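# Close both analyser doors and leave both grippers clear

## Task

Close both of the analyser's doors, then end with nothing in either gripper and neither gripper in contact with either door.

## Robot and tools

Robot: two arms, left_arm and right_arm. Each has six revolute joints and a two-finger parallel gripper. Joint ranges in rad, from base to hand: waist -2.618 to 3.054, shoulder 0.000 to 3.142, elbow 0.000 to 3.142, wrist pitch -1.571 to 1.571, wrist yaw -1.571 to 1.571, wrist roll -2.094 to 2.094. The elbows cannot fully straighten. Each wrist carries a camera: cam_left_wrist on left_arm and cam_right_wrist on right_arm, both 504x504 pixels. Their calibration (K, distortion, T_world_to_cam) is printed, and a result with images lists any camera whose numbers have changed.

Frame: everything uses one scene frame. The origin sits on the table top midway between the arms. +x points out across the table, +z points up, and left_arm is on the +y side. "Left" and "right" are only arm names and say nothing about image sides. Base poses: left_arm at (-0.014, +0.308, 0) with quat_wxyz (+0.998, 0, 0, +0.056); right_arm at (-0.046, -0.288, 0) with quat_wxyz (+0.999, 0, 0, -0.036).

Gripper frame: the fingers extend along the gripper's +z axis and close along its y axis. end_effector_position is the point between the finger pads, roughly 1 cm short of the fingertips.

The row, used by every command that moves an arm: one flat list of 16 numbers covering both arms, left first. For each arm the order is x, y, z, qw, qx, qy, qz, opening. x, y, z are in metres and qw..qz is a unit quaternion with w first. Both are an absolute target pose for that gripper in the scene frame, not an offset. Opening runs from -1 (closed) to +1 (fully open, 0.094 m). You must give all 16 numbers even if only one arm should move. To keep an arm still, resend its last reported pose and its intended opening. To keep a hand's orientation, repeat the same quaternion you sent before rather than copying the slightly drifted one from the result.

execute_actions(actions): a list of actions. Each action is a list of up to 15 rows, and each row lasts one control step of 1/30 s. If an action has fewer than 15 rows, its last row is held for the remaining steps. An empty list moves nothing and just returns the state and images. A target more than 0.6 m from a gripper's current position, measured along any of that gripper's own axes, makes that action fail for both arms. If any action is malformed, or the first one fails this check against the last reported state, nothing in the call runs. On each step the controller limits the commanded pose to within 70 mm and 16 degrees of the hand's measured pose. It favours position over orientation when it cannot satisfy both. After an action the arm stops near that clipped pose, so a distant target needs several actions. Expect final positions about a centimetre off, usually low.

move(target, speed, blocking): target is one 16-number row as above, giving absolute poses. Each hand travels in a straight line and both arrive together, taking 0.5 to 10 s. A move cut off at 10 s stops short. Rotation takes the shorter direction. speed is the top path speed in m/s, from 0.002 to 0.5 with a default of 0.25, and rotation is capped at twice that value in rad/s. The opening is applied when the move starts. Moves do not avoid obstacles or the other arm. Hands lag and can overshoot the speed, especially near full reach. Faster contact, or a target set deeper past a contact, gives a harder push. With blocking=false the call returns after 0.5 s while the motion continues. Check it with wait(0), and until it ends, use only wait or stop. The result includes a "move:" line giving the ending (done, off_target, moving, held, fault), any limits (paced means the pose was clipped; held means a check blocked some steps, after which the arm may speed up), and each hand's remaining distance to its target.

wait(seconds): 0 to 10. It runs the scene with the last commands held and returns early if a running move finishes. stop(): brakes a running move, which needs some room; the fingers continue moving. zoom_image(camera, region): camera is cam_left_wrist or cam_right_wrist, and region is [x0, y0, x1, y1] in pixels with the top-left corner as origin, at most 504 by 504. read_manual(section): returns licence text only. finished_scene(scene): give the current scene number; it cannot be undone.

Result lines: the state line `left_arm: …` | `right_arm: …` gives each hand's position and quat_wxyz. Printed positions can be off, more so at long reach. "Hand target" lines give the pose each controller is currently driving toward. "pose unreachable" means a clearance check changed or blocked the command for the named arm. grip_measured is the finger opening on the command scale, off by up to about 1 mm. The last value in Joint positions is the opening in metres. To hold something, command about 0.03 below grip_measured. FAULT lines mean an arm stopped. MOTOR HOT appears at 75 °C; at 90 °C that arm pauses for 10 s, and at 100 °C it goes limp and falls. Avoid holding loads for long.

Cautions: keep the arms apart and never let them press on each other. Do not knock anything off the table. Close the doors gently and do not slam them. Random tugs or pushes may happen. At the end, open both grippers and back both hands away from the doors.

Each tool is called after "Call:" as name([rows], argument=value, ...), one row to a line, values as JSON.

## Session

Call:
execute_actions(actions=[])

Scene clock: 0.00 s.
left_arm: end_effector_position=(+0.4836, +0.5348, +0.2613) grip_measured=+1.000 end_effector_quat_wxyz=(-0.401, +0.641, -0.557, +0.344) | right_arm: end_effector_position=(+0.2523, +0.3216, +0.0918) grip_measured=+1.000 end_effector_quat_wxyz=(-0.386, +0.831, -0.337, +0.216)
Joint positions: left_arm=[ 0.425  1.805  1.555 -0.238  0.348 -1.385  0.094] | right_arm=[ 1.295  2.624  2.376 -0.484  0.426 -1.341  0.094]
Joint velocities: left_arm=[-0.002  0.007 -0.002 -0.007 -0.022 -0.007  0.   ] | right_arm=[ 0.002  0.012  0.002 -0.081  0.007 -0.007  0.   ]
Hand target (left_arm): +0.483, +0.535, +0.272; -0.413, +0.633, -0.557, +0.345
Hand target (right_arm): +0.253, +0.324, +0.106; -0.399, +0.824, -0.340, +0.215

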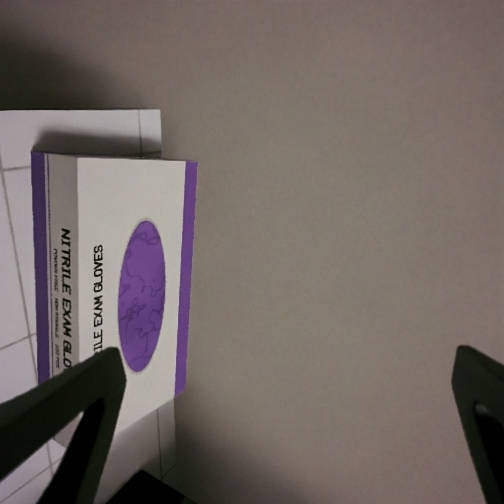

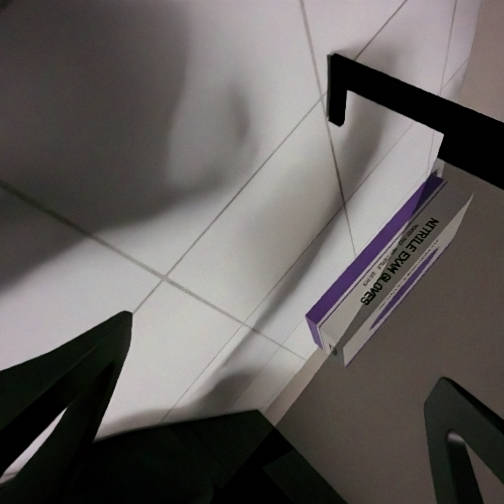

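Call:
move(target=[0.42,0.50,0.36,-0.41,0.633,-0.557,0.345,1,0.14,0.08,0.13,-0.399,0.824,-0.34,0.215,1], speed=0.2)

Call:
move(target=[0.30,0.35,0.42,0.633,0.133,0.754,-0.112,1,0.15,-0.10,0.35,0.6,-0.104,0.78,0.08,1], speed=0.3)

Scene clock: 12.67 s.
left_arm: end_effector_position=(+0.4265, +0.5008, +0.3387) grip_measured=+1.000 end_effector_quat_wxyz=(-0.393, +0.646, -0.558, +0.341) | right_arm: end_effector_position=(+0.1405, +0.0855, +0.1312) grip_measured=+1.000 end_effector_quat_wxyz=(-0.394, +0.828, -0.335, +0.217)
Joint positions: left_arm=[ 0.425  1.599  1.649 -0.559  0.348 -1.385  0.094] | right_arm=[ 1.379  1.526  0.888 -0.1    0.489 -1.285  0.094]
Joint velocities: left_arm=[-0.007 -0.012 -0.012  0.007  0.022 -0.037  0.   ] | right_arm=[ 0.002 -0.002 -0.012 -0.051 -0.022  0.022  0.   ]
Hand target (left_arm): +0.419, +0.500, +0.360; -0.411, +0.634, -0.558, +0.345
Hand target (right_arm): +0.138, +0.082, +0.134; -0.399, +0.824, -0.340, +0.216
Off the commanded pose (left_arm): 0.022 m, 2 deg.
Off the commanded pose (right_arm): 0.006 m, 1 deg.
move: off_target (left_arm)
camera_calibration (this result's frames):
cam_left_wrist: T_world_to_cam=[[0.532034, 0.0108807, 0.846653, -0.509298], [-0.281004, -0.940977, 0.188675, 0.562285], [0.798734, -0.338295, -0.497574, 0.113204], [0, 0, 0, 1]] pos_world=[0.338549, 0.572935, 0.381437]
cam_right_wrist: T_world_to_cam=[[0.291781, 0.630071, 0.719635, -0.181357], [0.337088, -0.77184, 0.539105, -0.0141723], [0.895118, 0.0852795, -0.437597, 0.0405851], [0, 0, 0, 1]] pos_world=[0.0213652, 0.0998677, 0.155911]

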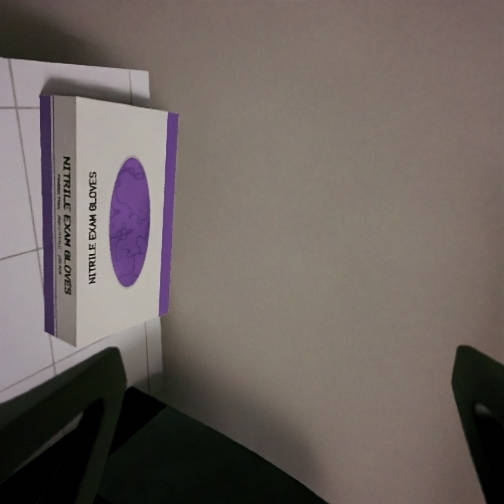

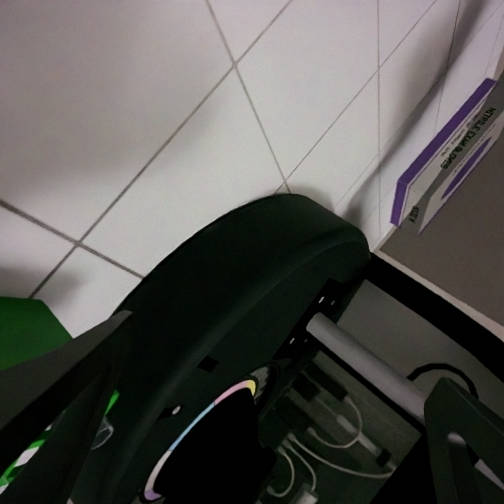

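Scene clock: 16.57 s.
left_arm: end_effector_position=(+0.3068, +0.3542, +0.4049) grip_measured=+1.000 end_effector_quat_wxyz=(+0.623, +0.121, +0.763, -0.120) | right_arm: end_effector_position=(+0.1498, -0.0953, +0.3412) grip_measured=+1.000 end_effector_quat_wxyz=(+0.600, -0.116, +0.789, +0.071)
Joint positions: left_arm=[ 0.476  1.079  1.293 -0.536  0.91   0.225  0.094] | right_arm=[ 1.434  0.913  1.075 -0.714  1.029  0.458  0.094]
Joint velocities: left_arm=[-0.007  0.007 -0.007 -0.007 -0.051  0.022  0.   ] | right_arm=[ 0.007 -0.017 -0.007 -0.066  0.037  0.066  0.   ]
Hand target (left_arm): +0.297, +0.350, +0.420; +0.635, +0.134, +0.753, -0.110
Hand target (right_arm): +0.149, -0.097, +0.352; +0.604, -0.105, +0.786, +0.079
Off the commanded pose (left_arm): 0.017 m, 2 deg.
Off the commanded pose (right_arm): 0.010 m, 2 deg.
move: off_target (left_arm)
camera_calibration (this result's frames):
cam_left_wrist: T_world_to_cam=[[-0.270455, -0.961455, -0.0495887, 0.453457], [-0.582742, 0.204489, -0.786509, 0.4599], [0.766333, -0.183817, -0.615585, 0.195184], [0, 0, 0, 1]] pos_world=[0.241067, 0.377812, 0.504354]
cam_right_wrist: T_world_to_cam=[[0.37951, -0.90582, 0.188316, -0.19959], [-0.625975, -0.401279, -0.668678, 0.321623], [0.681269, 0.135889, -0.71931, 0.272532], [0, 0, 0, 1]] pos_world=[0.0914062, -0.088766, 0.448683]

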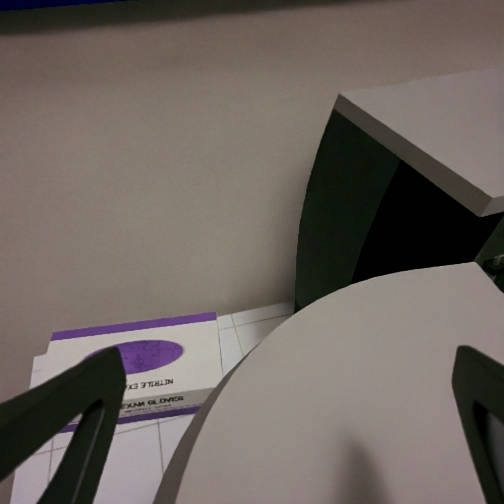

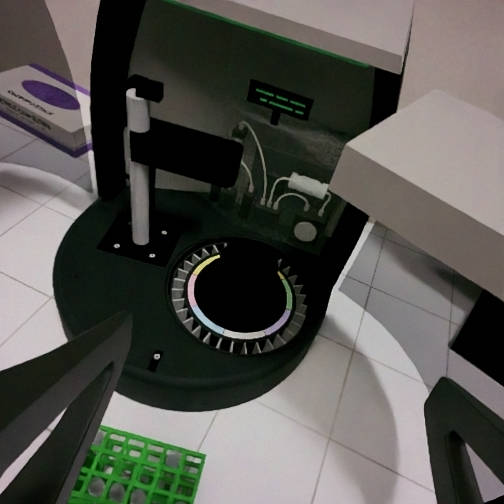

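Call:
move(target=[0.29,0.34,0.5,0.55,0.15,0.81,-0.1,1,0.13,-0.12,0.48,0.55,-0.15,0.81,0.1,1])

Call:
move(target=[0.30,0.30,0.53,0.488,0.187,0.845,-0.108,1,0.25,-0.22,0.52,0.488,-0.187,0.845,0.108,1])

Scene clock: 47.57 s.
left_arm: end_effector_position=(+0.2885, +0.3425, +0.4985) grip_measured=+1.000 end_effector_quat_wxyz=(+0.557, +0.143, +0.812, -0.100) | right_arm: end_effector_position=(+0.1308, -0.1178, +0.4759) grip_measured=+1.000 end_effector_quat_wxyz=(+0.552, -0.155, +0.814, +0.096)
Joint positions: left_arm=[ 0.44   1.451  2.265 -1.372  0.822  0.427  0.094] | right_arm=[ 1.439  1.223  2.023 -1.443  0.902  0.514  0.094]
Joint velocities: left_arm=[-0.007 -0.002  0.002  0.022 -0.007  0.037  0.   ] | right_arm=[ 0.017 -0.012  0.012  0.081 -0.007 -0.095  0.   ]
Hand target (left_arm): +0.290, +0.340, +0.499; +0.554, +0.150, +0.813, -0.102
Hand target (right_arm): +0.130, -0.118, +0.480; +0.553, -0.151, +0.813, +0.101
Off the commanded pose (left_arm): 0.003 m, 1 deg.
Off the commanded pose (right_arm): 0.005 m, 1 deg.
move: done
camera_calibration (this result's frames):
cam_left_wrist: T_world_to_cam=[[-0.292927, -0.9519, -0.089892, 0.465145], [-0.690833, 0.275707, -0.668383, 0.473194], [0.661017, -0.133687, -0.738366, 0.339083], [0, 0, 0, 1]] pos_world=[0.239012, 0.357639, 0.608455]
cam_right_wrist: T_world_to_cam=[[0.479824, -0.861846, 0.164285, -0.234574], [-0.651641, -0.475455, -0.591022, 0.348434], [0.58748, 0.176532, -0.789749, 0.436013], [0, 0, 0, 1]] pos_world=[0.083459, -0.113472, 0.58881]

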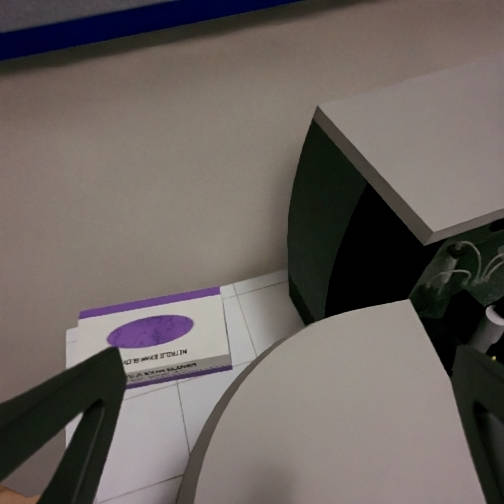

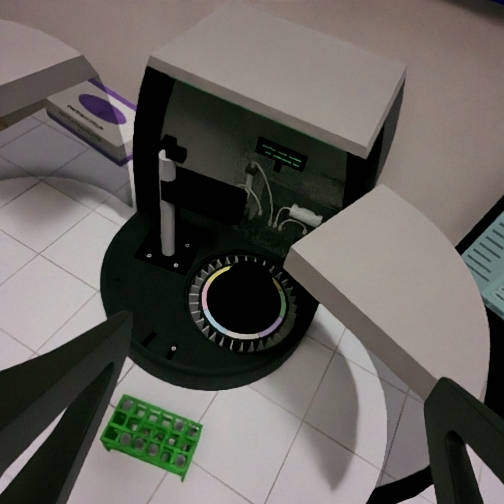

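Scene clock: 49.17 s.
left_arm: end_effector_position=(+0.2960, +0.3015, +0.5308) grip_measured=+1.000 end_effector_quat_wxyz=(+0.558, +0.170, +0.807, -0.097) | right_arm: end_effector_position=(+0.2557, -0.2262, +0.5154) grip_measured=+1.000 end_effector_quat_wxyz=(+0.519, -0.170, +0.829, +0.116)
Joint positions: left_arm=[ 0.221  1.656  2.746 -1.561  0.657  0.336  0.094] | right_arm=[ 0.037  1.6    2.666 -1.559 -0.41  -0.192  0.094]
Joint velocities: left_arm=[-0.027  0.012 -0.017  0.022 -0.007 -0.066  0.   ] | right_arm=[-0.012 -0.002  0.002  0.007 -0.007  0.051  0.   ]
Hand target (left_arm): +0.299, +0.300, +0.528; +0.553, +0.169, +0.810, -0.104
Hand target (right_arm): +0.254, -0.226, +0.519; +0.524, -0.174, +0.826, +0.117
Off the commanded pose (left_arm): 0.004 m, 9 deg.
Off the commanded pose (right_arm): 0.010 m, 5 deg.
joint sent to its limit (left arm) — the command would take joint 4 (wrist pitch) past its lower limit, so that joint was sent only as far as its limit.
joint sent to its limit (right arm) — the command would take joint 4 (wrist pitch) past its lower limit, so that joint was sent only as far as its limit.
move: off_target (left_arm, right_arm); limits=paced
camera_calibration (this result's frames):
cam_left_wrist: T_world_to_cam=[[-0.331497, -0.935202, -0.124532, 0.45602], [-0.668728, 0.326021, -0.668217, 0.489418], [0.665517, -0.138234, -0.73347, 0.349906], [0, 0, 0, 1]] pos_world=[0.245588, 0.315279, 0.640471]
cam_right_wrist: T_world_to_cam=[[0.532119, -0.837715, 0.122814, -0.380954], [-0.670315, -0.505442, -0.543329, 0.374999], [0.51723, 0.206792, -0.830488, 0.458768], [0, 0, 0, 1]] pos_world=[0.216792, -0.22446, 0.631536]

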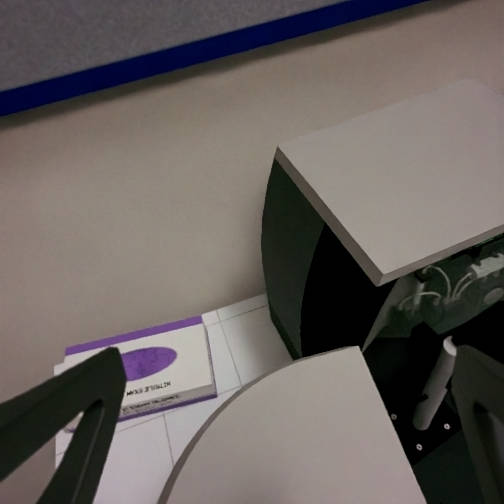

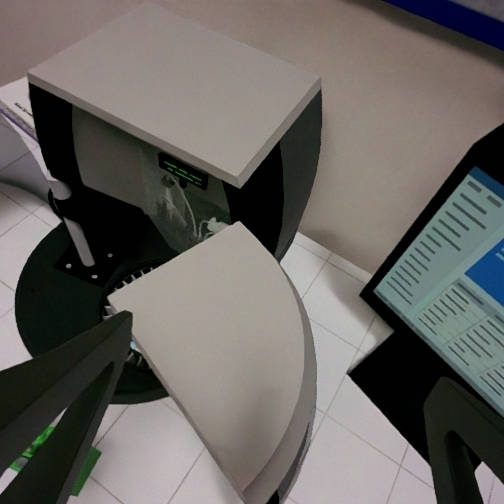

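Call:
move(target=[0.24,0.52,0.43,0.633,0.262,0.706,-0.22,-1,0.2,-0.40,0.43,0.633,-0.262,0.706,0.22,-1])

Call:
move(target=[0.24,0.54,0.27,0.653,0.271,0.653,-0.271,-1,0.2,-0.40,0.27,0.653,-0.271,0.653,0.271,-1])

Scene clock: 73.03 s.
left_arm: end_effector_position=(+0.2429, +0.5223, +0.4313) grip_measured=-0.990 end_effector_quat_wxyz=(+0.686, +0.138, +0.710, -0.078) | right_arm: end_effector_position=(+0.1988, -0.4102, +0.4295) grip_measured=-0.981 end_effector_quat_wxyz=(+0.684, -0.155, +0.704, +0.114)
Joint positions: left_arm=[ 1.14   1.656  1.937 -1.564  1.521  1.361  0.   ] | right_arm=[-1.105  1.363  1.648 -1.55  -1.53  -1.316  0.001]
Joint velocities: left_arm=[-0.002 -0.012 -0.002 -0.066 -0.022 -0.066 -0.   ] | right_arm=[-0.002  0.007 -0.007  0.007  0.007 -0.022 -0.001]
Hand target (left_arm): +0.242, +0.523, +0.433; +0.694, +0.132, +0.702, -0.086
Hand target (right_arm): +0.195, -0.404, +0.432; +0.691, -0.151, +0.697, +0.119
Off the commanded pose (left_arm): 0.004 m, 22 deg; orientation clipped at the last step of the last action.
Off the commanded pose (right_arm): 0.010 m, 18 deg; orientation clipped at the last step of the last action.
joint sent to its limit (left arm) — the command would take joint 4 (wrist pitch) past its lower limit, so that joint was sent only as far as its limit.
joint sent to its limit (right arm) — the command would take joint 4 (wrist pitch) past its lower limit, so that joint was sent only as far as its limit.
move: off_target (left_arm, right_arm); limits=paced
camera_calibration (this result's frames):
cam_left_wrist: T_world_to_cam=[[-0.224573, -0.963098, -0.148355, 0.631395], [-0.443632, 0.236599, -0.864414, 0.392159], [0.867616, -0.128309, -0.480394, 0.179347], [0, 0, 0, 1]] pos_world=[0.160164, 0.538322, 0.518815]
cam_right_wrist: T_world_to_cam=[[0.437884, -0.867303, 0.236733, -0.536574], [-0.404309, -0.425164, -0.809796, 0.291687], [0.802989, 0.258883, -0.536831, 0.293337], [0, 0, 0, 1]] pos_world=[0.117343, -0.417298, 0.520704]

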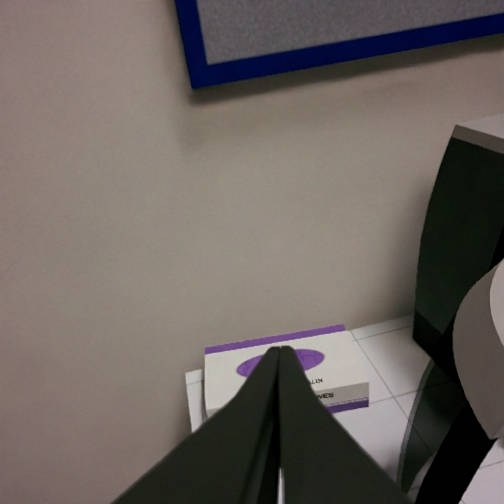

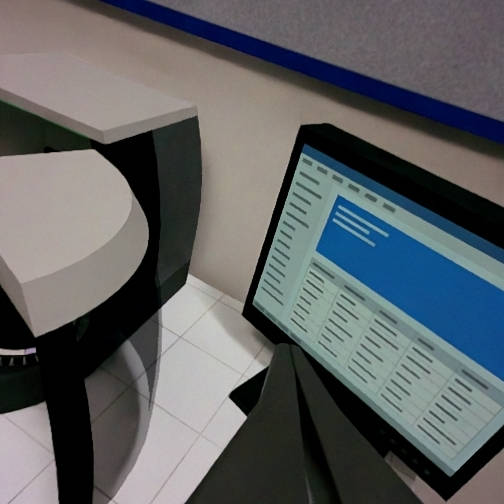

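Scene clock: 74.73 s.
left_arm: end_effector_position=(+0.2433, +0.5393, +0.2678) grip_measured=-0.990 end_effector_quat_wxyz=(+0.648, +0.141, +0.741, -0.107) | right_arm: end_effector_position=(+0.1993, -0.3998, +0.2689) grip_measured=-0.981 end_effector_quat_wxyz=(+0.647, -0.181, +0.726, +0.143)
Joint positions: left_arm=[ 1.151  1.781  1.472 -1.564  1.426  1.901  0.   ] | right_arm=[-1.076  1.421  1.091 -1.556 -1.444 -1.915  0.001]
Joint velocities: left_arm=[-0.007 -0.012 -0.012 -0.007 -0.022  0.022  0.   ] | right_arm=[-0.002  0.002 -0.022  0.066  0.051 -0.037  0.001]
Hand target (left_arm): +0.242, +0.542, +0.270; +0.650, +0.138, +0.740, -0.103
Hand target (right_arm): +0.200, -0.398, +0.270; +0.650, -0.180, +0.723, +0.149
Off the commanded pose (left_arm): 0.004 m, 26 deg; orientation clipped at the last step of the last action.
Off the commanded pose (right_arm): 0.001 m, 20 deg; orientation clipped at the last step of the last action.
joint sent to its limit (left arm) — the command would take joint 4 (wrist pitch) past its lower limit, so that joint was sent only as far as its limit.
joint sent to its limit (right arm) — the command would take joint 4 (wrist pitch) past its lower limit, so that joint was sent only as far as its limit.
move: off_target (left_arm, right_arm); limits=paced
camera_calibration (this result's frames):
cam_left_wrist: T_world_to_cam=[[-0.2773, -0.955364, -0.101899, 0.619806], [-0.520718, 0.238572, -0.819717, 0.252679], [0.807439, -0.174247, -0.563632, 0.164335], [0, 0, 0, 1]] pos_world=[0.170756, 0.560493, 0.362907]
cam_right_wrist: T_world_to_cam=[[0.523212, -0.827025, 0.20562, -0.482269], [-0.436399, -0.467257, -0.768913, 0.144862], [0.731987, 0.312572, -0.605387, 0.258112], [0, 0, 0, 1]] pos_world=[0.126611, -0.411839, 0.366808]

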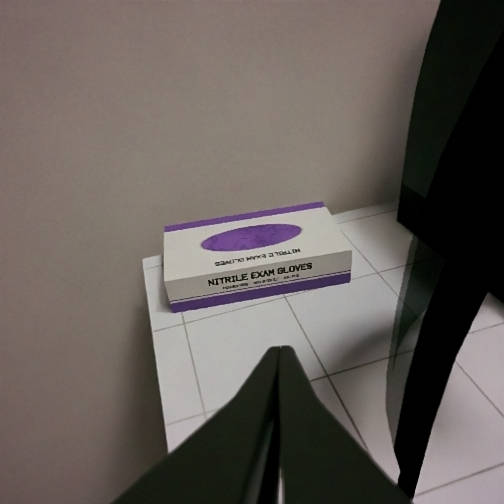

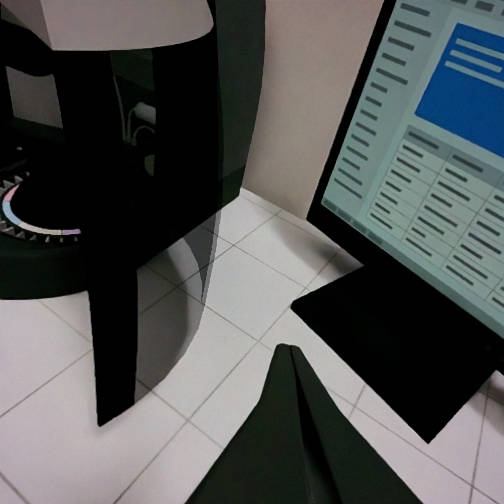

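Call:
move(target=[0.31,0.49,0.21,0.535,0.073,0.84,-0.047,-1,0.27,-0.31,0.21,0.537,0,0.843,0,-1])

Scene clock: 86.60 s.
left_arm: end_effector_position=(+0.3104, +0.4938, +0.2021) grip_measured=-0.990 end_effector_quat_wxyz=(+0.524, +0.071, +0.847, -0.058) | right_arm: end_effector_position=(+0.2717, -0.3090, +0.2067) grip_measured=-0.982 end_effector_quat_wxyz=(+0.524, -0.010, +0.852, -0.002)
Joint positions: left_arm=[ 0.796  1.412  0.988 -0.406  0.926  0.691  0.   ] | right_arm=[-0.075  0.849  0.619 -0.243 -0.138 -0.086  0.001]
Joint velocities: left_arm=[ 0.002 -0.007  0.002 -0.007 -0.007 -0.022 -0.   ] | right_arm=[-0.002  0.017 -0.007  0.007 -0.037 -0.022 -0.002]
Hand target (left_arm): +0.310, +0.487, +0.210; +0.532, +0.080, +0.841, -0.053
Hand target (right_arm): +0.271, -0.308, +0.208; +0.530, -0.007, +0.848, -0.001
Off the commanded pose (left_arm): 0.009 m, 2 deg.
Off the commanded pose (right_arm): 0.004 m, 2 deg.
move: done; limits=paced
camera_calibration (this result's frames):
cam_left_wrist: T_world_to_cam=[[-0.137442, -0.987892, -0.0719716, 0.554898], [-0.786446, 0.153012, -0.598406, 0.324585], [0.602173, -0.0256447, -0.797954, 0.102967], [0, 0, 0, 1]] pos_world=[0.269531, 0.501155, 0.316334]
cam_right_wrist: T_world_to_cam=[[0.166344, -0.974666, 0.14952, -0.36935], [-0.824666, -0.220639, -0.520811, 0.301464], [0.540607, -0.0366703, -0.840476, 0.131711], [0, 0, 0, 1]] pos_world=[0.238842, -0.288648, 0.322931]

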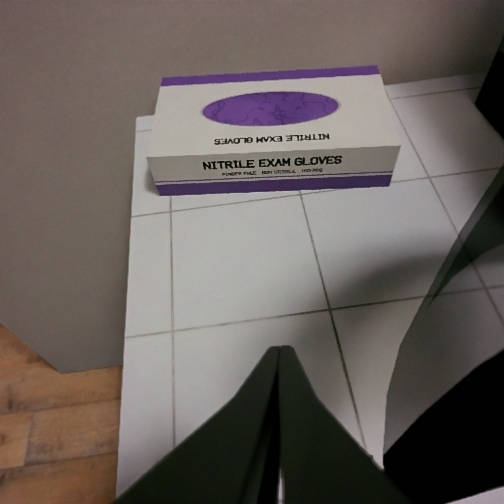

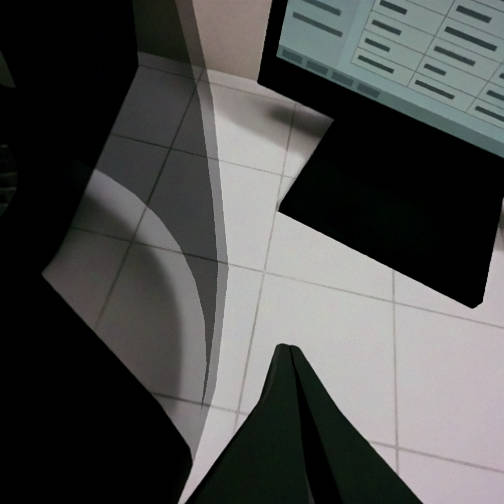

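Call:
move(target=[0.31,0.49,0.21,0.535,0.073,0.84,-0.047,-1,0.262,-0.23,0.2,0.535,-0.073,0.84,0.047,-1], speed=0.08)

Call:
move(target=[0.31,0.49,0.21,0.535,0.073,0.84,-0.047,-1,0.242,-0.16,0.2,0.535,-0.073,0.84,0.047,-1], speed=0.08)

Scene clock: 91.17 s.
left_arm: end_effector_position=(+0.3106, +0.4955, +0.1991) grip_measured=-0.990 end_effector_quat_wxyz=(+0.524, +0.064, +0.847, -0.057) | right_arm: end_effector_position=(+0.2640, -0.2468, +0.1993) grip_measured=-0.982 end_effector_quat_wxyz=(+0.527, -0.054, +0.848, +0.012)
Joint positions: left_arm=[ 0.796  1.412  0.973 -0.38   0.919  0.673  0.   ] | right_arm=[ 0.244  0.811  0.569 -0.219  0.077 -0.003  0.001]
Joint velocities: left_arm=[-0.007 -0.002 -0.002  0.051 -0.051  0.007 -0.   ] | right_arm=[ 0.032  0.002  0.002 -0.037  0.066  0.022  0.001]
Hand target (left_arm): +0.310, +0.490, +0.210; +0.535, +0.073, +0.841, -0.047
Hand target (right_arm): +0.262, -0.230, +0.200; +0.535, -0.074, +0.841, +0.044
Off the commanded pose (left_arm): 0.012 m, 2 deg.
Off the commanded pose (right_arm): 0.017 m, 5 deg.
move: off_target (left_arm, right_arm)
camera_calibration (this result's frames):
cam_left_wrist: T_world_to_cam=[[-0.124338, -0.989909, -0.0679731, 0.552506], [-0.788801, 0.140171, -0.598453, 0.329817], [0.601942, -0.0207931, -0.798269, 0.0981448], [0, 0, 0, 1]] pos_world=[0.26978, 0.502741, 0.313282]
cam_right_wrist: T_world_to_cam=[[0.251022, -0.952259, 0.173756, -0.327981], [-0.79552, -0.305216, -0.523442, 0.276945], [0.551485, -0.00683113, -0.834157, 0.135269], [0, 0, 0, 1]] pos_world=[0.228047, -0.226871, 0.314789]

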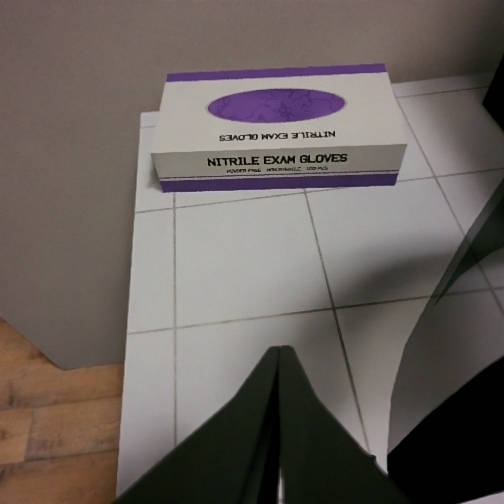

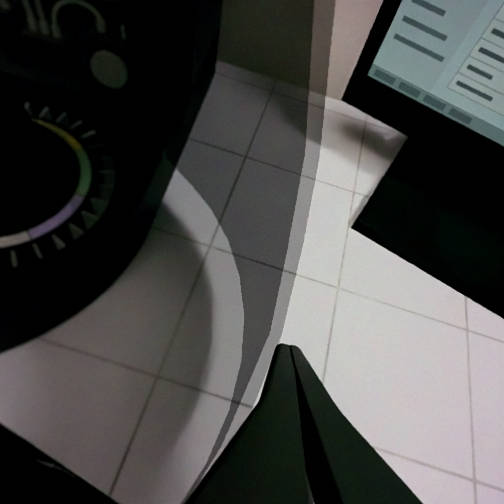

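Scene clock: 92.57 s.
left_arm: end_effector_position=(+0.3108, +0.4961, +0.1991) grip_measured=-0.990 end_effector_quat_wxyz=(+0.524, +0.064, +0.847, -0.055) | right_arm: end_effector_position=(+0.2398, -0.1643, +0.1954) grip_measured=-0.982 end_effector_quat_wxyz=(+0.531, -0.080, +0.843, +0.036)
Joint positions: left_arm=[ 0.796  1.412  0.973 -0.378  0.916  0.673  0.   ] | right_arm=[ 0.719  0.855  0.569 -0.213  0.434  0.199  0.001]
Joint velocities: left_arm=[-0.012 -0.002 -0.007  0.022 -0.037  0.051 -0.001] | right_arm=[ 0.012  0.017 -0.002 -0.007 -0.007  0.022 -0.001]
Hand target (left_arm): +0.310, +0.490, +0.210; +0.535, +0.074, +0.840, -0.047
Hand target (right_arm): +0.242, -0.159, +0.200; +0.536, -0.075, +0.840, +0.044
Off the commanded pose (left_arm): 0.012 m, 2 deg.
Off the commanded pose (right_arm): 0.007 m, 2 deg.
move: off_target (left_arm)
camera_calibration (this result's frames):
cam_left_wrist: T_world_to_cam=[[-0.122619, -0.98995, -0.0704478, 0.553061], [-0.789025, 0.140296, -0.598128, 0.329806], [0.602, -0.017757, -0.798298, 0.0965969], [0, 0, 0, 1]] pos_world=[0.269889, 0.502948, 0.313341]
cam_right_wrist: T_world_to_cam=[[0.31475, -0.935166, 0.162475, -0.252985], [-0.768105, -0.35151, -0.535215, 0.268939], [0.557626, 0.0436612, -0.828943, 0.151671], [0, 0, 0, 1]] pos_world=[0.201624, -0.14867, 0.31077]

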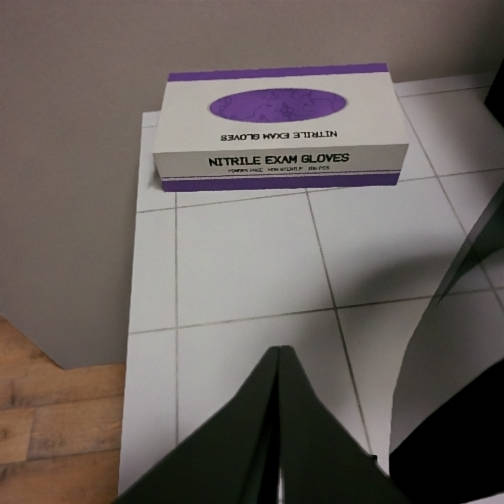

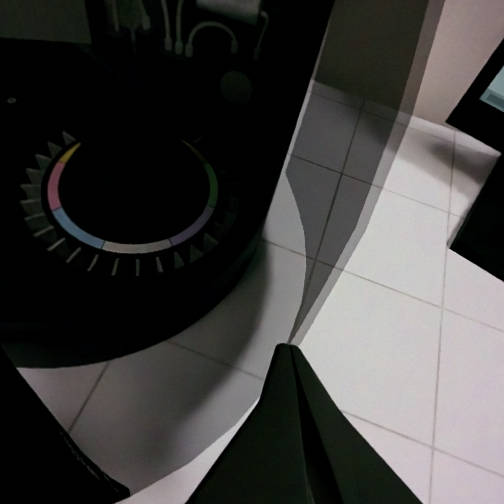

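Call:
move(target=[0.31,0.42,0.21,0.535,0.073,0.84,-0.047,-1,0.24,-0.09,0.2,0.535,-0.073,0.84,0.047,-1], speed=0.08)

Call:
move(target=[0.255,0.35,0.21,0.535,0.073,0.84,-0.047,-1,0.265,-0.035,0.2,0.537,0,0.843,0,-1], speed=0.08)

Scene clock: 96.03 s.
left_arm: end_effector_position=(+0.3065, +0.4426, +0.2024) grip_measured=-0.991 end_effector_quat_wxyz=(+0.521, +0.045, +0.852, -0.026) | right_arm: end_effector_position=(+0.2327, -0.1015, +0.1786) grip_measured=-0.982 end_effector_quat_wxyz=(+0.514, -0.091, +0.852, +0.023)
Joint positions: left_arm=[ 0.629  1.166  0.788 -0.279  0.726  0.476  0.   ] | right_arm=[ 0.989  1.1    0.661 -0.198  0.659  0.363  0.001]
Joint velocities: left_arm=[-0.012 -0.002 -0.012 -0.037  0.022 -0.022 -0.001] | right_arm=[-0.007 -0.007 -0.017 -0.007 -0.007 -0.051 -0.   ]
Hand target (left_arm): +0.309, +0.420, +0.210; +0.534, +0.073, +0.841, -0.048
Hand target (right_arm): +0.239, -0.091, +0.200; +0.535, -0.074, +0.840, +0.046
Off the commanded pose (left_arm): 0.024 m, 5 deg.
Off the commanded pose (right_arm): 0.025 m, 4 deg.
move: off_target (left_arm, right_arm)
camera_calibration (this result's frames):
cam_left_wrist: T_world_to_cam=[[-0.0600758, -0.993205, -0.0996755, 0.487998], [-0.802817, 0.107416, -0.586469, 0.352332], [0.593191, 0.0447886, -0.803815, 0.0770205], [0, 0, 0, 1]] pos_world=[0.266487, 0.443386, 0.317183]
cam_right_wrist: T_world_to_cam=[[0.32598, -0.926872, 0.186134, -0.19527], [-0.784191, -0.375071, -0.494335, 0.270639], [0.527998, 0.0151787, -0.84911, 0.146567], [0, 0, 0, 1]] pos_world=[0.1985, -0.0817058, 0.294584]

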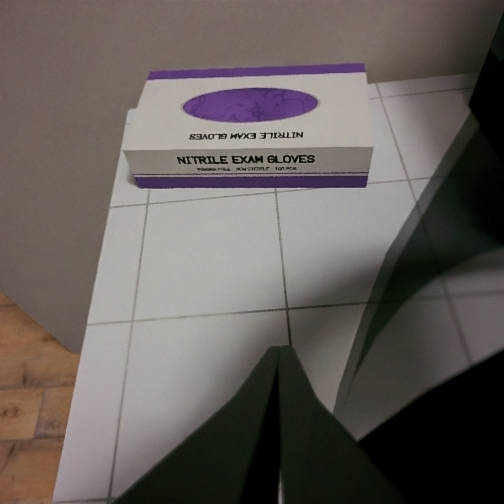

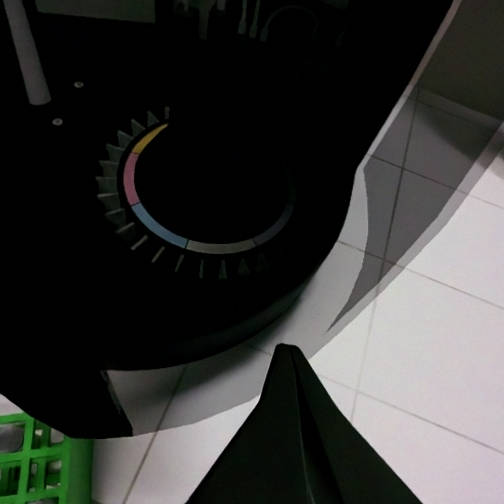

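Scene clock: 97.77 s.
left_arm: end_effector_position=(+0.2472, +0.3797, +0.2019) grip_measured=-0.992 end_effector_quat_wxyz=(+0.514, +0.029, +0.858, -0.001) | right_arm: end_effector_position=(+0.2504, -0.0569, +0.1762) grip_measured=-0.982 end_effector_quat_wxyz=(+0.509, -0.035, +0.859, -0.049)
Joint positions: left_arm=[ 0.516  0.72   0.611 -0.489  0.574  0.386  0.   ] | right_arm=[ 1.109  1.452  0.948 -0.365  0.894  0.609  0.001]
Joint velocities: left_arm=[ 0.007 -0.027  0.002 -0.007 -0.066  0.022  0.001] | right_arm=[ 0.027  0.007  0.012  0.081 -0.066  0.022 -0.001]
Hand target (left_arm): +0.251, +0.351, +0.210; +0.534, +0.073, +0.841, -0.047
Hand target (right_arm): +0.263, -0.038, +0.200; +0.536, +0.000, +0.844, -0.001
Off the commanded pose (left_arm): 0.032 m, 8 deg.
Off the commanded pose (right_arm): 0.035 m, 8 deg.
move: off_target (left_arm, right_arm)
camera_calibration (this result's frames):
cam_left_wrist: T_world_to_cam=[[-0.0104405, -0.992005, -0.125763, 0.414499], [-0.81717, 0.08095, -0.570684, 0.321647], [0.576302, 0.0968117, -0.811482, 0.100549], [0, 0, 0, 1]] pos_world=[0.209221, 0.375414, 0.317281]
cam_right_wrist: T_world_to_cam=[[0.166033, -0.954934, 0.246037, -0.131356], [-0.842231, -0.267095, -0.468303, 0.316189], [0.512914, -0.129467, -0.848621, 0.129948], [0, 0, 0, 1]] pos_world=[0.221461, -0.0241595, 0.290668]

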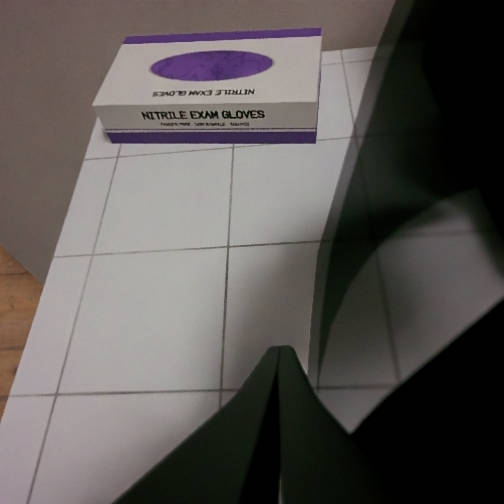

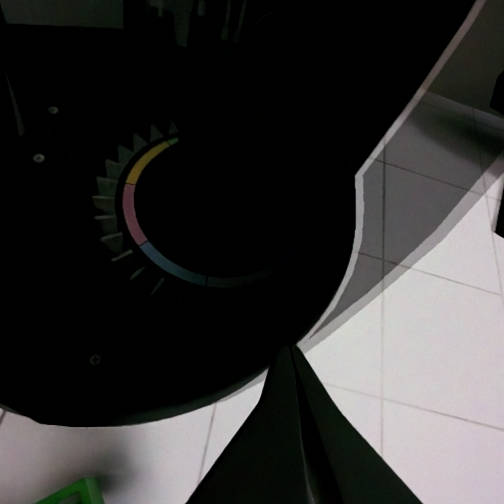

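Call:
move(target=[0.225,0.27,0.21,0.535,0.073,0.84,-0.047,-1,0.17,-0.12,0.22,0.6,-0.104,0.78,0.08,-1], speed=0.1)

Call:
move(target=[0.21,0.18,0.21,0.535,0.073,0.84,-0.047,-1,0.15,-0.13,0.27,0.6,-0.17,0.77,0.13,-1], speed=0.1)

Scene clock: 103.73 s.
left_arm: end_effector_position=(+0.2196, +0.2726, +0.2107) grip_measured=-0.992 end_effector_quat_wxyz=(+0.532, +0.072, +0.843, -0.042) | right_arm: end_effector_position=(+0.1720, -0.1156, +0.2239) grip_measured=-0.982 end_effector_quat_wxyz=(+0.605, -0.102, +0.785, +0.080)
Joint positions: left_arm=[-0.25   0.41   0.551 -0.586  0.023  0.017  0.   ] | right_arm=[ 1.253  0.718  0.498 -0.19   0.879  0.325  0.001]
Joint velocities: left_arm=[-0.007  0.012  0.002  0.037 -0.081 -0.051 -0.001] | right_arm=[ 0.002 -0.002  0.017 -0.081 -0.007 -0.037 -0.001]
Hand target (left_arm): +0.223, +0.269, +0.210; +0.534, +0.073, +0.841, -0.048
Hand target (right_arm): +0.170, -0.118, +0.222; +0.607, -0.106, +0.784, +0.079
Off the commanded pose (left_arm): 0.006 m, 1 deg.
Off the commanded pose (right_arm): 0.006 m, 0 deg.
move: done
camera_calibration (this result's frames):
cam_left_wrist: T_world_to_cam=[[-0.121061, -0.987502, -0.100918, 0.326878], [-0.77687, 0.157541, -0.609634, 0.291211], [0.617913, 0.00459763, -0.786233, 0.14469], [0, 0, 0, 1]] pos_world=[0.1764, 0.27625, 0.32428]
cam_right_wrist: T_world_to_cam=[[0.366985, -0.915828, 0.163037, -0.197554], [-0.624716, -0.372504, -0.686273, 0.255967], [0.68924, 0.150001, -0.708836, 0.17374], [0, 0, 0, 1]] pos_world=[0.112657, -0.111638, 0.331025]

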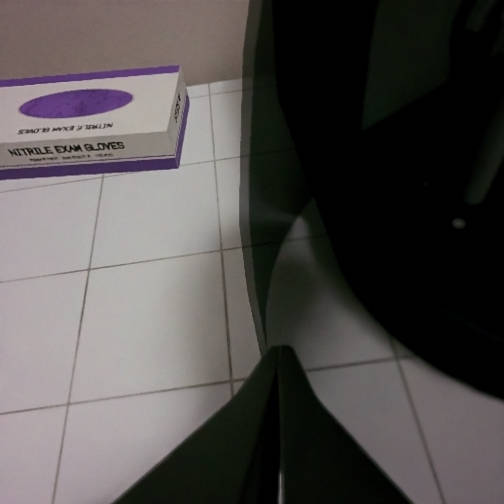

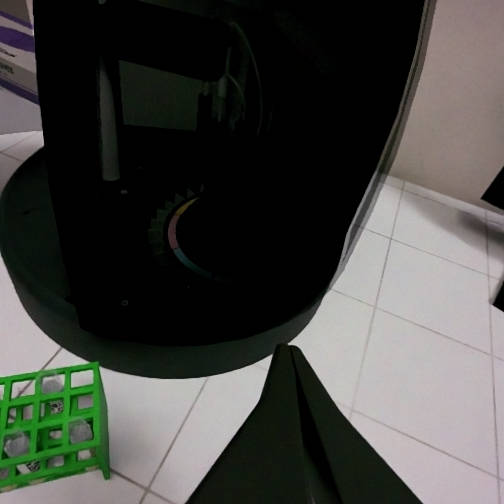

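Scene clock: 105.30 s.
left_arm: end_effector_position=(+0.2060, +0.1836, +0.1958) grip_measured=-0.992 end_effector_quat_wxyz=(+0.521, +0.083, +0.849, -0.040) | right_arm: end_effector_position=(+0.1509, -0.1245, +0.2529) grip_measured=-0.982 end_effector_quat_wxyz=(+0.590, -0.180, +0.778, +0.120)
Joint positions: left_arm=[-1.11   0.657  0.573 -0.561 -0.712 -0.436  0.   ] | right_arm=[ 1.214  0.541  0.592 -0.414  0.682  0.207  0.001]
Joint velocities: left_arm=[-0.002 -0.007  0.012 -0.051 -0.051 -0.007  0.   ] | right_arm=[-0.017 -0.012 -0.002 -0.095  0.007 -0.037  0.   ]
Hand target (left_arm): +0.209, +0.180, +0.208; +0.532, +0.072, +0.843, -0.048
Hand target (right_arm): +0.150, -0.129, +0.270; +0.601, -0.170, +0.770, +0.130
Off the commanded pose (left_arm): 0.015 m, 2 deg.
Off the commanded pose (right_arm): 0.018 m, 2 deg.
move: off_target (left_arm, right_arm)
camera_calibration (this result's frames):
cam_left_wrist: T_world_to_cam=[[-0.140404, -0.983324, -0.115588, 0.241967], [-0.788648, 0.181655, -0.587397, 0.279221], [0.598599, 0.0086854, -0.801002, 0.14782], [0, 0, 0, 1]] pos_world=[0.165696, 0.185927, 0.310386]
cam_right_wrist: T_world_to_cam=[[0.522316, -0.831811, 0.187818, -0.221973], [-0.555816, -0.499118, -0.664793, 0.227795], [0.646726, 0.24284, -0.723032, 0.231673], [0, 0, 0, 1]] pos_world=[0.0927233, -0.127203, 0.360635]

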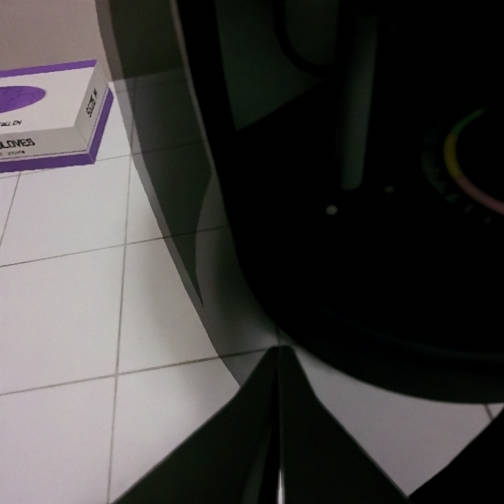

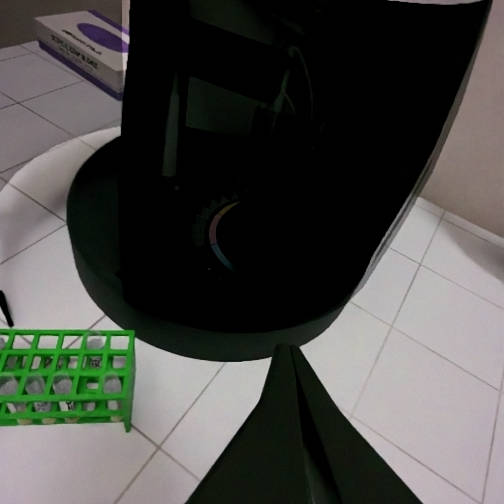

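Call:
move(target=[0.245,0.125,0.21,0.535,0.073,0.84,-0.047,-1,0.15,-0.13,0.27,0.6,-0.17,0.77,0.13,-1], speed=0.07)

Call:
move(target=[0.275,0.10,0.21,0.537,0,0.843,0,-1,0.15,-0.13,0.27,0.6,-0.17,0.77,0.13,-1], speed=0.05)

Scene clock: 112.20 s.
left_arm: end_effector_position=(+0.2393, +0.1310, +0.1948) grip_measured=-0.992 end_effector_quat_wxyz=(+0.520, +0.085, +0.849, -0.037) | right_arm: end_effector_position=(+0.1506, -0.1244, +0.2518) grip_measured=-0.982 end_effector_quat_wxyz=(+0.588, -0.182, +0.779, +0.119)
Joint positions: left_arm=[-1.115  0.974  0.662 -0.339 -0.718 -0.437  0.   ] | right_arm=[ 1.214  0.541  0.592 -0.419  0.679  0.207  0.001]
Joint velocities: left_arm=[ 0.007 -0.017 -0.002  0.007  0.007 -0.037  0.   ] | right_arm=[-0.027 -0.002  0.017 -0.037  0.051 -0.051  0.   ]
Hand target (left_arm): +0.244, +0.125, +0.210; +0.535, +0.073, +0.840, -0.047
Hand target (right_arm): +0.150, -0.130, +0.270; +0.601, -0.170, +0.770, +0.130
Off the commanded pose (left_arm): 0.017 m, 3 deg.
Off the commanded pose (right_arm): 0.019 m, 3 deg.
move: off_target (left_arm, right_arm)
camera_calibration (this result's frames):
cam_left_wrist: T_world_to_cam=[[-0.13978, -0.982736, -0.121207, 0.195643], [-0.789385, 0.184495, -0.58552, 0.3139], [0.597773, 0.013835, -0.801546, 0.12716], [0, 0, 0, 1]] pos_world=[0.199122, 0.132593, 0.309433]
cam_right_wrist: T_world_to_cam=[[0.525001, -0.82961, 0.190058, -0.222211], [-0.556354, -0.503512, -0.661019, 0.225492], [0.644084, 0.241296, -0.725901, 0.23205], [0, 0, 0, 1]] pos_world=[0.0926551, -0.126803, 0.359733]

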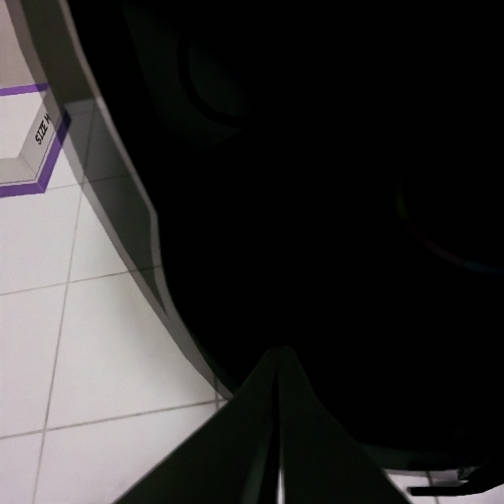

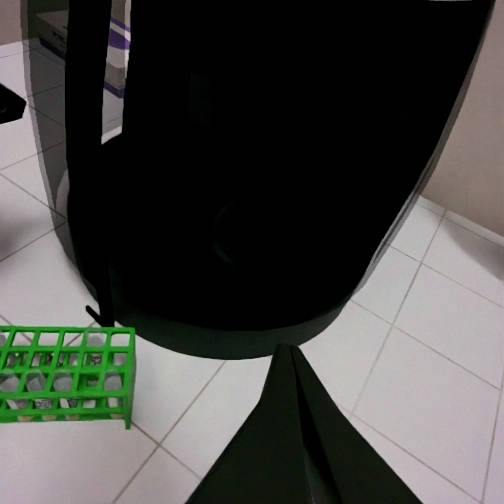

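Scene clock: 114.37 s.
left_arm: end_effector_position=(+0.2462, +0.1264, +0.1856) grip_measured=-0.992 end_effector_quat_wxyz=(+0.491, +0.054, +0.868, +0.054) | right_arm: end_effector_position=(+0.1505, -0.1244, +0.2518) grip_measured=-0.982 end_effector_quat_wxyz=(+0.588, -0.182, +0.779, +0.119)
Joint positions: left_arm=[-1.171  1.203  0.836 -0.559 -0.876 -0.625  0.   ] | right_arm=[ 1.214  0.541  0.592 -0.419  0.679  0.207  0.001]
Joint velocities: left_arm=[ 0.017 -0.002  0.012 -0.095  0.007  0.037  0.   ] | right_arm=[-0.007  0.007 -0.007 -0.007 -0.051 -0.022 -0.001]
Hand target (left_arm): +0.268, +0.105, +0.211; +0.533, -0.002, +0.846, +0.002
Hand target (right_arm): +0.150, -0.130, +0.270; +0.601, -0.170, +0.770, +0.130
Off the commanded pose (left_arm): 0.046 m, 11 deg.
Off the commanded pose (right_arm): 0.019 m, 3 deg.
move: off_target (left_arm, right_arm)
camera_calibration (this result's frames):
cam_left_wrist: T_world_to_cam=[[-0.00478441, -0.969767, -0.243984, 0.178924], [-0.843581, 0.134932, -0.519774, 0.32223], [0.536981, 0.203333, -0.818723, 0.109986], [0, 0, 0, 1]] pos_world=[0.213622, 0.107671, 0.301189]
cam_right_wrist: T_world_to_cam=[[0.52532, -0.829434, 0.189945, -0.222141], [-0.556257, -0.503672, -0.660979, 0.225449], [0.643908, 0.241567, -0.725967, 0.232122], [0, 0, 0, 1]] pos_world=[0.0926378, -0.126772, 0.359724]

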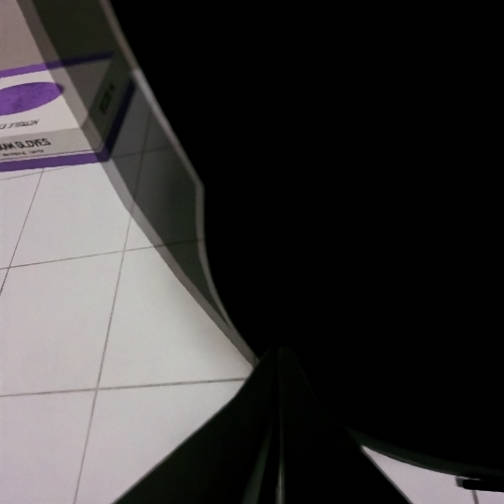

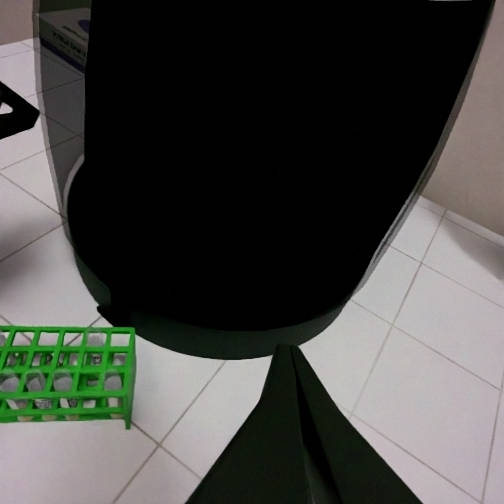

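Call:
move(target=[0.17,0.17,0.24,0.56,0.08,0.82,-0.05,-1,0.15,-0.13,0.27,0.6,-0.17,0.77,0.13,-1], speed=0.15)

Call:
move(target=[0.17,0.2,0.42,0.6,0.13,0.78,-0.1,-1,0.16,-0.08,0.42,0.6,-0.13,0.78,0.1,-1])

Scene clock: 120.80 s.
left_arm: end_effector_position=(+0.1699, +0.1666, +0.2349) grip_measured=-0.992 end_effector_quat_wxyz=(+0.554, +0.088, +0.826, -0.048) | right_arm: end_effector_position=(+0.1505, -0.1244, +0.2518) grip_measured=-0.982 end_effector_quat_wxyz=(+0.588, -0.182, +0.779, +0.119)
Joint positions: left_arm=[-1.493  0.718  0.728 -0.845 -1.032 -0.738  0.   ] | right_arm=[ 1.214  0.541  0.592 -0.419  0.679  0.207  0.001]
Joint velocities: left_arm=[ 0.002 -0.002 -0.007 -0.037  0.022  0.007 -0.   ] | right_arm=[-0.002  0.002 -0.007  0.066 -0.066  0.051 -0.001]
Hand target (left_arm): +0.169, +0.171, +0.241; +0.562, +0.081, +0.822, -0.049
Hand target (right_arm): +0.150, -0.130, +0.270; +0.601, -0.170, +0.770, +0.130
Off the commanded pose (left_arm): 0.006 m, 1 deg.
Off the commanded pose (right_arm): 0.019 m, 3 deg.
move: off_target (right_arm)
camera_calibration (this result's frames):
cam_left_wrist: T_world_to_cam=[[-0.148027, -0.982666, -0.111601, 0.224932], [-0.735774, 0.184829, -0.651518, 0.282406], [0.660852, -0.014329, -0.75038, 0.18228], [0, 0, 0, 1]] pos_world=[0.120623, 0.171448, 0.345874]
cam_right_wrist: T_world_to_cam=[[0.52532, -0.829434, 0.189945, -0.222141], [-0.556257, -0.503672, -0.660979, 0.225449], [0.643908, 0.241567, -0.725967, 0.232122], [0, 0, 0, 1]] pos_world=[0.0926378, -0.126772, 0.359724]

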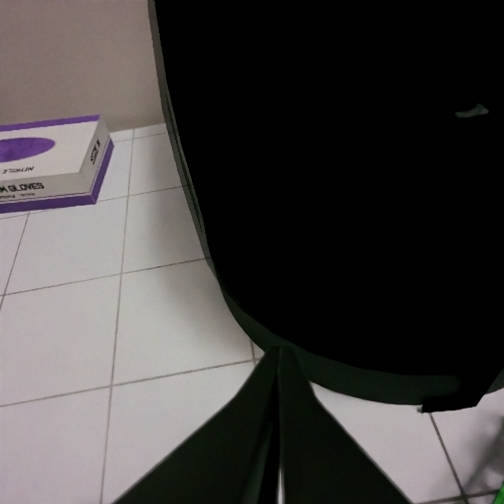

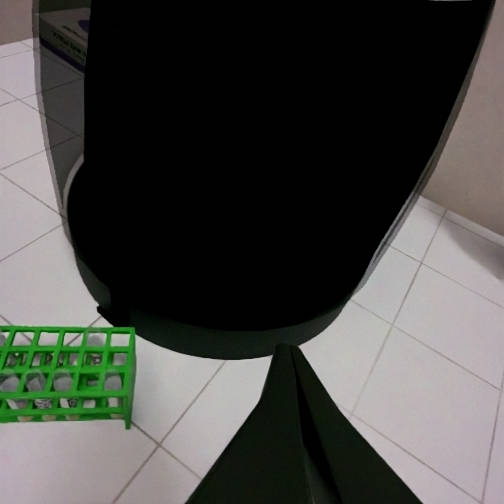

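Scene clock: 122.30 s.
left_arm: end_effector_position=(+0.1688, +0.2004, +0.4183) grip_measured=-0.992 end_effector_quat_wxyz=(+0.606, +0.127, +0.777, -0.108) | right_arm: end_effector_position=(+0.1616, -0.0778, +0.4110) grip_measured=-0.982 end_effector_quat_wxyz=(+0.599, -0.138, +0.783, +0.095)
Joint positions: left_arm=[-1.329  0.735  1.355 -0.992 -0.844 -0.297  0.   ] | right_arm=[ 1.351  1.045  1.399 -0.792  0.899  0.335  0.001]
Joint velocities: left_arm=[-0.017 -0.012 -0.002 -0.037  0.007  0.022 -0.001] | right_arm=[ 0.007 -0.012 -0.007 -0.066 -0.022 -0.051 -0.   ]
Hand target (left_arm): +0.170, +0.201, +0.420; +0.604, +0.132, +0.779, -0.100
Hand target (right_arm): +0.161, -0.078, +0.419; +0.602, -0.131, +0.782, +0.100
Off the commanded pose (left_arm): 0.002 m, 1 deg.
Off the commanded pose (right_arm): 0.009 m, 1 deg.
move: done
camera_calibration (this result's frames):
cam_left_wrist: T_world_to_cam=[[-0.267888, -0.960767, -0.0718543, 0.277612], [-0.613696, 0.227656, -0.756009, 0.409311], [0.742707, -0.158429, -0.650605, 0.294412], [0, 0, 0, 1]] pos_world=[0.1069, 0.220181, 0.520937]
cam_right_wrist: T_world_to_cam=[[0.437284, -0.881276, 0.179262, -0.20503], [-0.596806, -0.433479, -0.675217, 0.378167], [0.672759, 0.188277, -0.715505, 0.316292], [0, 0, 0, 1]] pos_world=[0.10256, -0.0763116, 0.518407]

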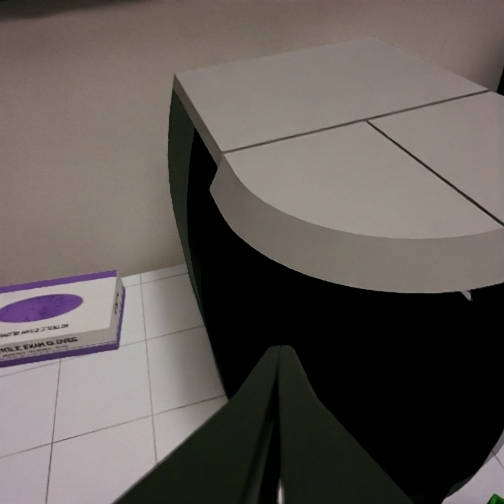

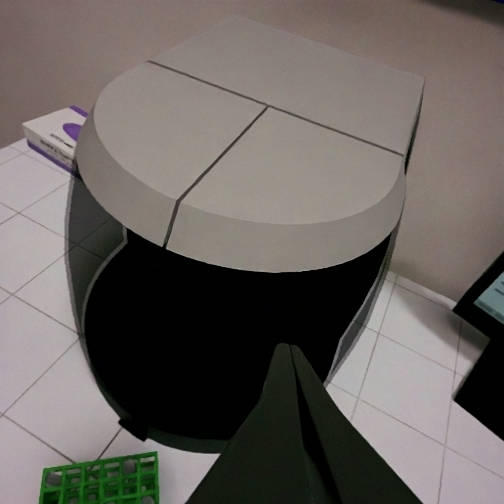

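Call:
zoom_image(camera="cam_right_wrist", region=[60,40,420,280])

Call:
zoom_image(camera="cam_right_wrist", region=[80,380,220,470])

Region (60, 40, 420, 280) of cam_right_wrist's 504x504 image, scaled by 1.400, with more detail than that image has.

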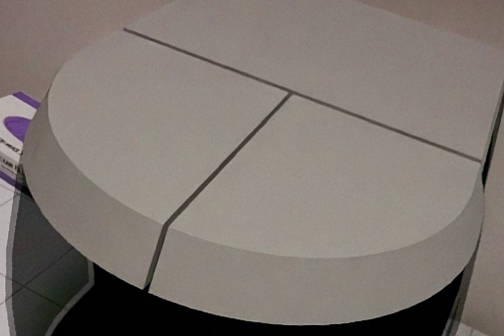

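Region (80, 380, 220, 470) of cam_right_wrist's 504x504 image, scaled by 3.600, with more detail than that image has; it fills the top 324 rows of this view, and the rest is white.

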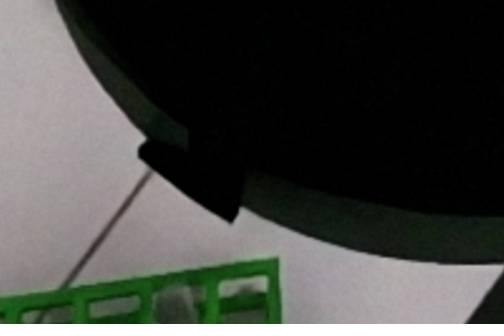

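Call:
finished_scene(scene=1)

The scene is finished: the task was done.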